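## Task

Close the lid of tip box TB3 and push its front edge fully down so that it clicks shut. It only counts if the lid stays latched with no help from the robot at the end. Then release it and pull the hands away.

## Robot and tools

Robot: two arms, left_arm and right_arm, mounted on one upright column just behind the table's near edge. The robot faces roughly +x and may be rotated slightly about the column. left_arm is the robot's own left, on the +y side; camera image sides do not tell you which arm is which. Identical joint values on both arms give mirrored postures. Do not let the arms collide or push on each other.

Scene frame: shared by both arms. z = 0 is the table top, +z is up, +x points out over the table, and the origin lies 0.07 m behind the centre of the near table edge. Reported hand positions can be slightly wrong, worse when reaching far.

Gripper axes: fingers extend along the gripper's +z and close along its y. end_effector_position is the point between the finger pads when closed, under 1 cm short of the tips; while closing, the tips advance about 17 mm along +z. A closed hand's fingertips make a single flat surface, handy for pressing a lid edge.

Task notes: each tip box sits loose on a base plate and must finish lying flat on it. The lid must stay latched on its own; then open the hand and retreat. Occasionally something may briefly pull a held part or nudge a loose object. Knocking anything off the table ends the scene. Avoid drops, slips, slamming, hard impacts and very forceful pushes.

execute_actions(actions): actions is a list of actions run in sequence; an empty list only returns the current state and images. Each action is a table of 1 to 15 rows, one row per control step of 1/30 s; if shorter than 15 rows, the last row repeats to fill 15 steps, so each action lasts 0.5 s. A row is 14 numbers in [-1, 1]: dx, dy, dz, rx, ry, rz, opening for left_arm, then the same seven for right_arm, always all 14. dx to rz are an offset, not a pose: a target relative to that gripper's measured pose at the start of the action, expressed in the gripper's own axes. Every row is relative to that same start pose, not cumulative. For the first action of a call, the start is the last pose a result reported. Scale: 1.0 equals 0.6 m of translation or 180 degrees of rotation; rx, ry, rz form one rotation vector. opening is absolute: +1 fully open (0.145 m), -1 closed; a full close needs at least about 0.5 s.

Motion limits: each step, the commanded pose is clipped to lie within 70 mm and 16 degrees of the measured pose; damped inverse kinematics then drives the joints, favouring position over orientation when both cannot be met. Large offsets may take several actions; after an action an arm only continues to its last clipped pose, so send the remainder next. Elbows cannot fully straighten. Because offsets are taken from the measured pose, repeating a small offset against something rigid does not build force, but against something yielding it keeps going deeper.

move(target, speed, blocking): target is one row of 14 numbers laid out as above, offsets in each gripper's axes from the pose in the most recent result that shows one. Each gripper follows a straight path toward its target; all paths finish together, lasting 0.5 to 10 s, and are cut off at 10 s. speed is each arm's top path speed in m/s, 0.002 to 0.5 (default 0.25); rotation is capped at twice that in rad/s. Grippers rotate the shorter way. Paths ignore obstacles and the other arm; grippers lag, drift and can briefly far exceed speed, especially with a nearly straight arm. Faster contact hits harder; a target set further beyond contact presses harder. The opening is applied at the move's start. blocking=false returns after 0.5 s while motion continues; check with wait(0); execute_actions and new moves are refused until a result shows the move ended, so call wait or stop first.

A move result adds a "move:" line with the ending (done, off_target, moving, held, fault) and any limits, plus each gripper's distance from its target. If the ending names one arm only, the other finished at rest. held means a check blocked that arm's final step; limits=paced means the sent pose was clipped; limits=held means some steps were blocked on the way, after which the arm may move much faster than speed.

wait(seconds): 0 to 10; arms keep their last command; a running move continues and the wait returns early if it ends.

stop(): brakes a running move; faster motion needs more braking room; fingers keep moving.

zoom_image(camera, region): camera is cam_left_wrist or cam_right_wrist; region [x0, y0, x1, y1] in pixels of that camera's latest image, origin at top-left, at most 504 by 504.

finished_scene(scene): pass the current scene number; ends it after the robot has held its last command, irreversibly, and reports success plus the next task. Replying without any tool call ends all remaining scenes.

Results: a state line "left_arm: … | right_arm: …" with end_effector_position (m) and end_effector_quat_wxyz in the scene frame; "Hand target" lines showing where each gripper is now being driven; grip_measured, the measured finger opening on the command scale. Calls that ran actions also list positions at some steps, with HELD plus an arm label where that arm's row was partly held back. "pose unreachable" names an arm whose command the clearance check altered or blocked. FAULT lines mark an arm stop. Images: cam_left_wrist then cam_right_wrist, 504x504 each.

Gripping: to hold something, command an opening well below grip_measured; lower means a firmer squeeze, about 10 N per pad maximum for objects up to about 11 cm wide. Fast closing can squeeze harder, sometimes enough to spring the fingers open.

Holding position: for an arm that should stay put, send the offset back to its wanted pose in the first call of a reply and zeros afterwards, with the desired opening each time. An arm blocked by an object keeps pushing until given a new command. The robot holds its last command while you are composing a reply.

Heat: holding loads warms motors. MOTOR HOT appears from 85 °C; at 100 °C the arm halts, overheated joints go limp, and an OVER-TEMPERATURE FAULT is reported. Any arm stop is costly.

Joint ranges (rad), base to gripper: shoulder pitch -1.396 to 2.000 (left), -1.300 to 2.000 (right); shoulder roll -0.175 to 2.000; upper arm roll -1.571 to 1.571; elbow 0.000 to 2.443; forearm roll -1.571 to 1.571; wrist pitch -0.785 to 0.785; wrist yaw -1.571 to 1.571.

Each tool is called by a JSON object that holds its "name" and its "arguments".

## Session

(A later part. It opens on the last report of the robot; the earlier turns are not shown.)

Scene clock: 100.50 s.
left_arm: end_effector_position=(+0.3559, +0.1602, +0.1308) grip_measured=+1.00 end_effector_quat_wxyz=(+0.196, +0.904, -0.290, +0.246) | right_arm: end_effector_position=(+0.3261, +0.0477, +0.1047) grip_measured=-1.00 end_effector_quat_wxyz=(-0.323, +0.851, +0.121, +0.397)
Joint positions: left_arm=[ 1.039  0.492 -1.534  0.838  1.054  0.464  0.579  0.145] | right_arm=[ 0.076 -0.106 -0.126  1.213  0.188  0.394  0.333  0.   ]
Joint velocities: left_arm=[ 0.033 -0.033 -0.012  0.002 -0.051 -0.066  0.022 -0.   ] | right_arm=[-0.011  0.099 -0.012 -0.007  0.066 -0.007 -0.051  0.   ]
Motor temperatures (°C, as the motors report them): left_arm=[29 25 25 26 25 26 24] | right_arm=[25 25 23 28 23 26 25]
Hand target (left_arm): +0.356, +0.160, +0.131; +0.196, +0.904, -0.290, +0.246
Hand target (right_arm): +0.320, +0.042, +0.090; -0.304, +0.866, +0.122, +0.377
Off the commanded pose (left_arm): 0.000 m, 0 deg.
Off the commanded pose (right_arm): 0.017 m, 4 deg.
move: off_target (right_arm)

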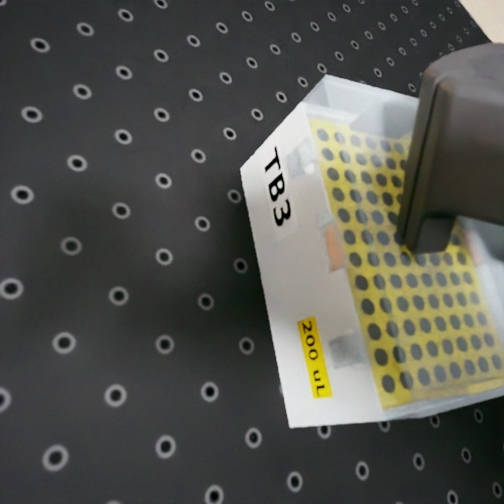

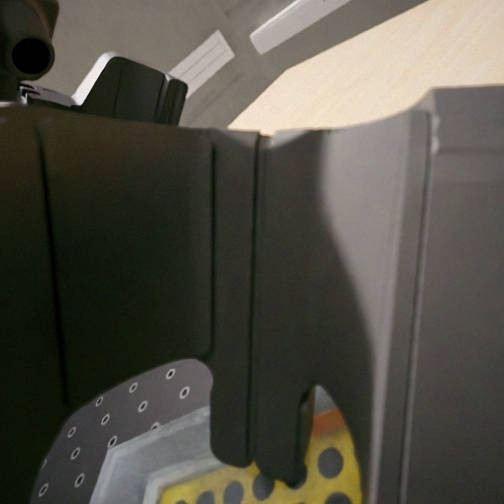

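{"name": "move", "arguments": {"target": [0,0,0,0,0,0,1,0.012,-0.005,-0.025,0,0,0,-1], "speed": 0.03}}

{"name": "zoom_image", "arguments": {"camera": "cam_left_wrist", "region": [220,60,504,460]}}

Scene clock: 104.03 s.
left_arm: end_effector_position=(+0.3559, +0.1602, +0.1308) grip_measured=+1.00 end_effector_quat_wxyz=(+0.196, +0.904, -0.290, +0.246) | right_arm: end_effector_position=(+0.3210, +0.0421, +0.1201) grip_measured=-1.00 end_effector_quat_wxyz=(-0.325, +0.849, +0.123, +0.399)
Joint positions: left_arm=[ 1.039  0.492 -1.534  0.838  1.054  0.464  0.579  0.145] | right_arm=[ 0.03  -0.094 -0.122  1.334  0.191  0.463  0.335  0.   ]
Joint velocities: left_arm=[-0.033  0.033 -0.002 -0.017  0.007 -0.066 -0.066 -0.   ] | right_arm=[-0.077  0.033 -0.002  0.012 -0.037  0.007 -0.007  0.   ]
Motor temperatures (°C, as the motors report them): left_arm=[29 25 25 26 25 26 24] | right_arm=[25 25 23 28 23 26 25]
Hand target (left_arm): +0.356, +0.160, +0.131; +0.196, +0.904, -0.290, +0.246
Hand target (right_arm): +0.321, +0.040, +0.119; -0.323, +0.851, +0.121, +0.397
Off the commanded pose (left_arm): 0.000 m, 0 deg.
Off the commanded pose (right_arm): 0.003 m, 0 deg.
move: done

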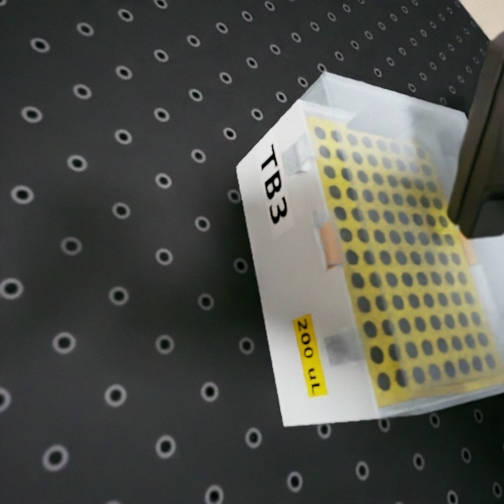

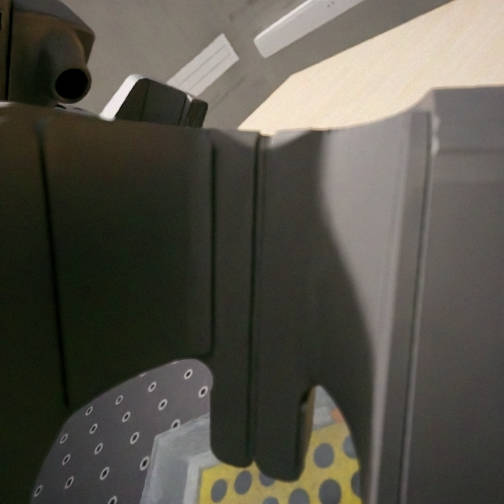

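Region (220, 60, 504, 460) of cam_left_wrist's 504x504 image, scaled by 1.260, with more detail than that image has; it fills the left 358 columns of this view, and the rest is white.

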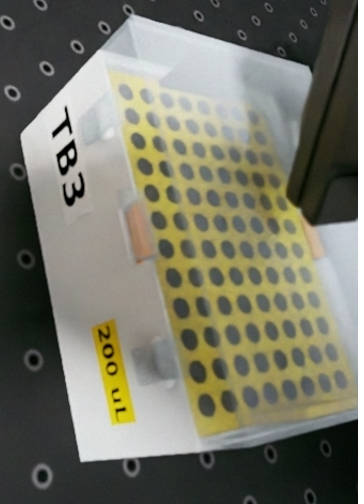

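{"name": "move", "arguments": {"target": [0,0,0,0,0,0,1,0.05,0.06,-0.2,0,0,0,-1], "speed": 0.15}}

{"name": "move", "arguments": {"target": [0.03,-0.06,-0.08,0,0,0,1,0,0.13,-0.1,0,0,0,1], "speed": 0.2}}

Scene clock: 107.93 s.
left_arm: end_effector_position=(+0.3559, +0.1602, +0.1308) grip_measured=+1.00 end_effector_quat_wxyz=(+0.196, +0.904, -0.290, +0.246) | right_arm: end_effector_position=(+0.2863, -0.0648, +0.1829) grip_measured=-1.00 end_effector_quat_wxyz=(-0.324, +0.849, +0.121, +0.400)
Joint positions: left_arm=[ 1.039  0.492 -1.534  0.838  1.054  0.464  0.579  0.145] | right_arm=[-0.244  0.183  0.093  1.858  0.393  0.746  0.469  0.   ]
Joint velocities: left_arm=[-0.033  0.055 -0.002  0.002  0.007 -0.007 -0.037 -0.   ] | right_arm=[-0.055  0.121 -0.007 -0.012  0.037 -0.051 -0.037 -0.   ]
Motor temperatures (°C, as the motors report them): left_arm=[29 25 25 26 25 26 24] | right_arm=[25 25 23 28 23 26 25]
Hand target (left_arm): +0.356, +0.160, +0.131; +0.196, +0.904, -0.290, +0.246
Hand target (right_arm): +0.285, -0.063, +0.183; -0.327, +0.849, +0.122, +0.397
Off the commanded pose (left_arm): 0.000 m, 0 deg.
Off the commanded pose (right_arm): 0.001 m, 0 deg.
move: done

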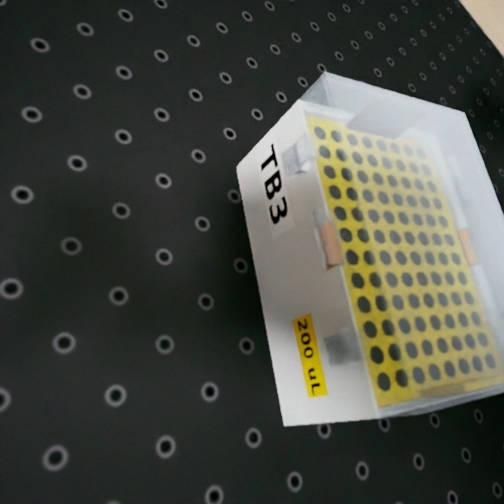

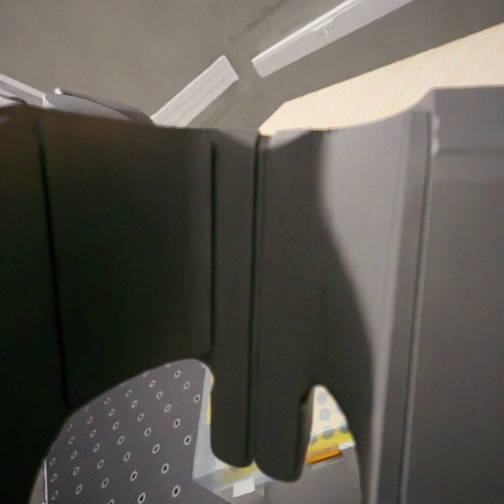

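Scene clock: 108.80 s.
left_arm: end_effector_position=(+0.3778, +0.2051, +0.1734) grip_measured=+1.00 end_effector_quat_wxyz=(+0.193, +0.904, -0.287, +0.250) | right_arm: end_effector_position=(+0.2862, -0.1652, +0.1759) grip_measured=+1.00 end_effector_quat_wxyz=(-0.320, +0.851, +0.120, +0.400)
Joint positions: left_arm=[ 1.181  0.521 -1.574  0.699  1.025  0.471  0.79   0.145] | right_arm=[-0.331  0.461  0.311  1.686  0.547  0.629  0.723  0.145]
Joint velocities: left_arm=[-0.055 -0.033 -0.002  0.007 -0.022 -0.037 -0.022  0.   ] | right_arm=[-0.099  0.033 -0.007 -0.022  0.051 -0.037  0.007 -0.   ]
Motor temperatures (°C, as the motors report them): left_arm=[29 25 25 26 25 26 24] | right_arm=[25 25 23 28 23 26 25]
Hand target (left_arm): +0.376, +0.204, +0.172; +0.196, +0.904, -0.290, +0.247
Hand target (right_arm): +0.285, -0.163, +0.175; -0.323, +0.849, +0.121, +0.399
Off the commanded pose (left_arm): 0.003 m, 1 deg.
Off the commanded pose (right_arm): 0.002 m, 1 deg.
move: done

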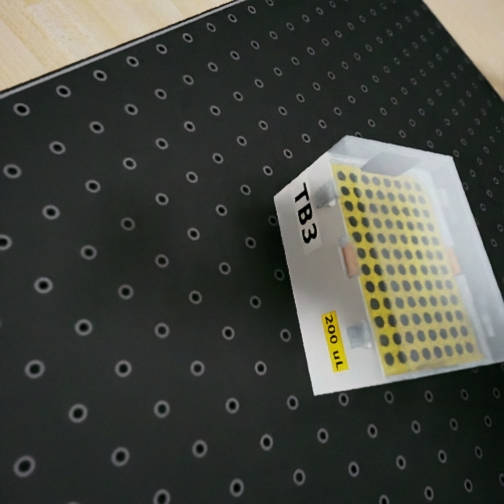

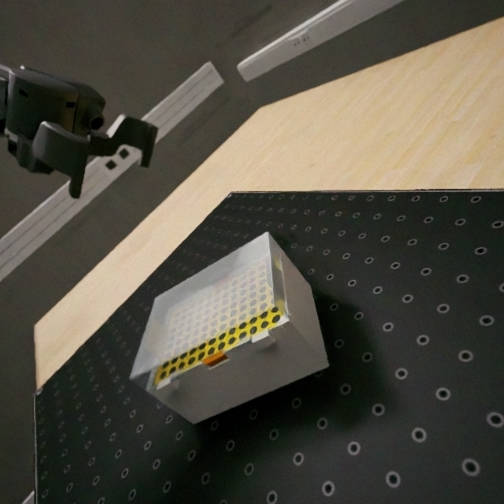

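{"name": "finished_scene", "arguments": {"scene": 2}}

The scene is finished: the task was done.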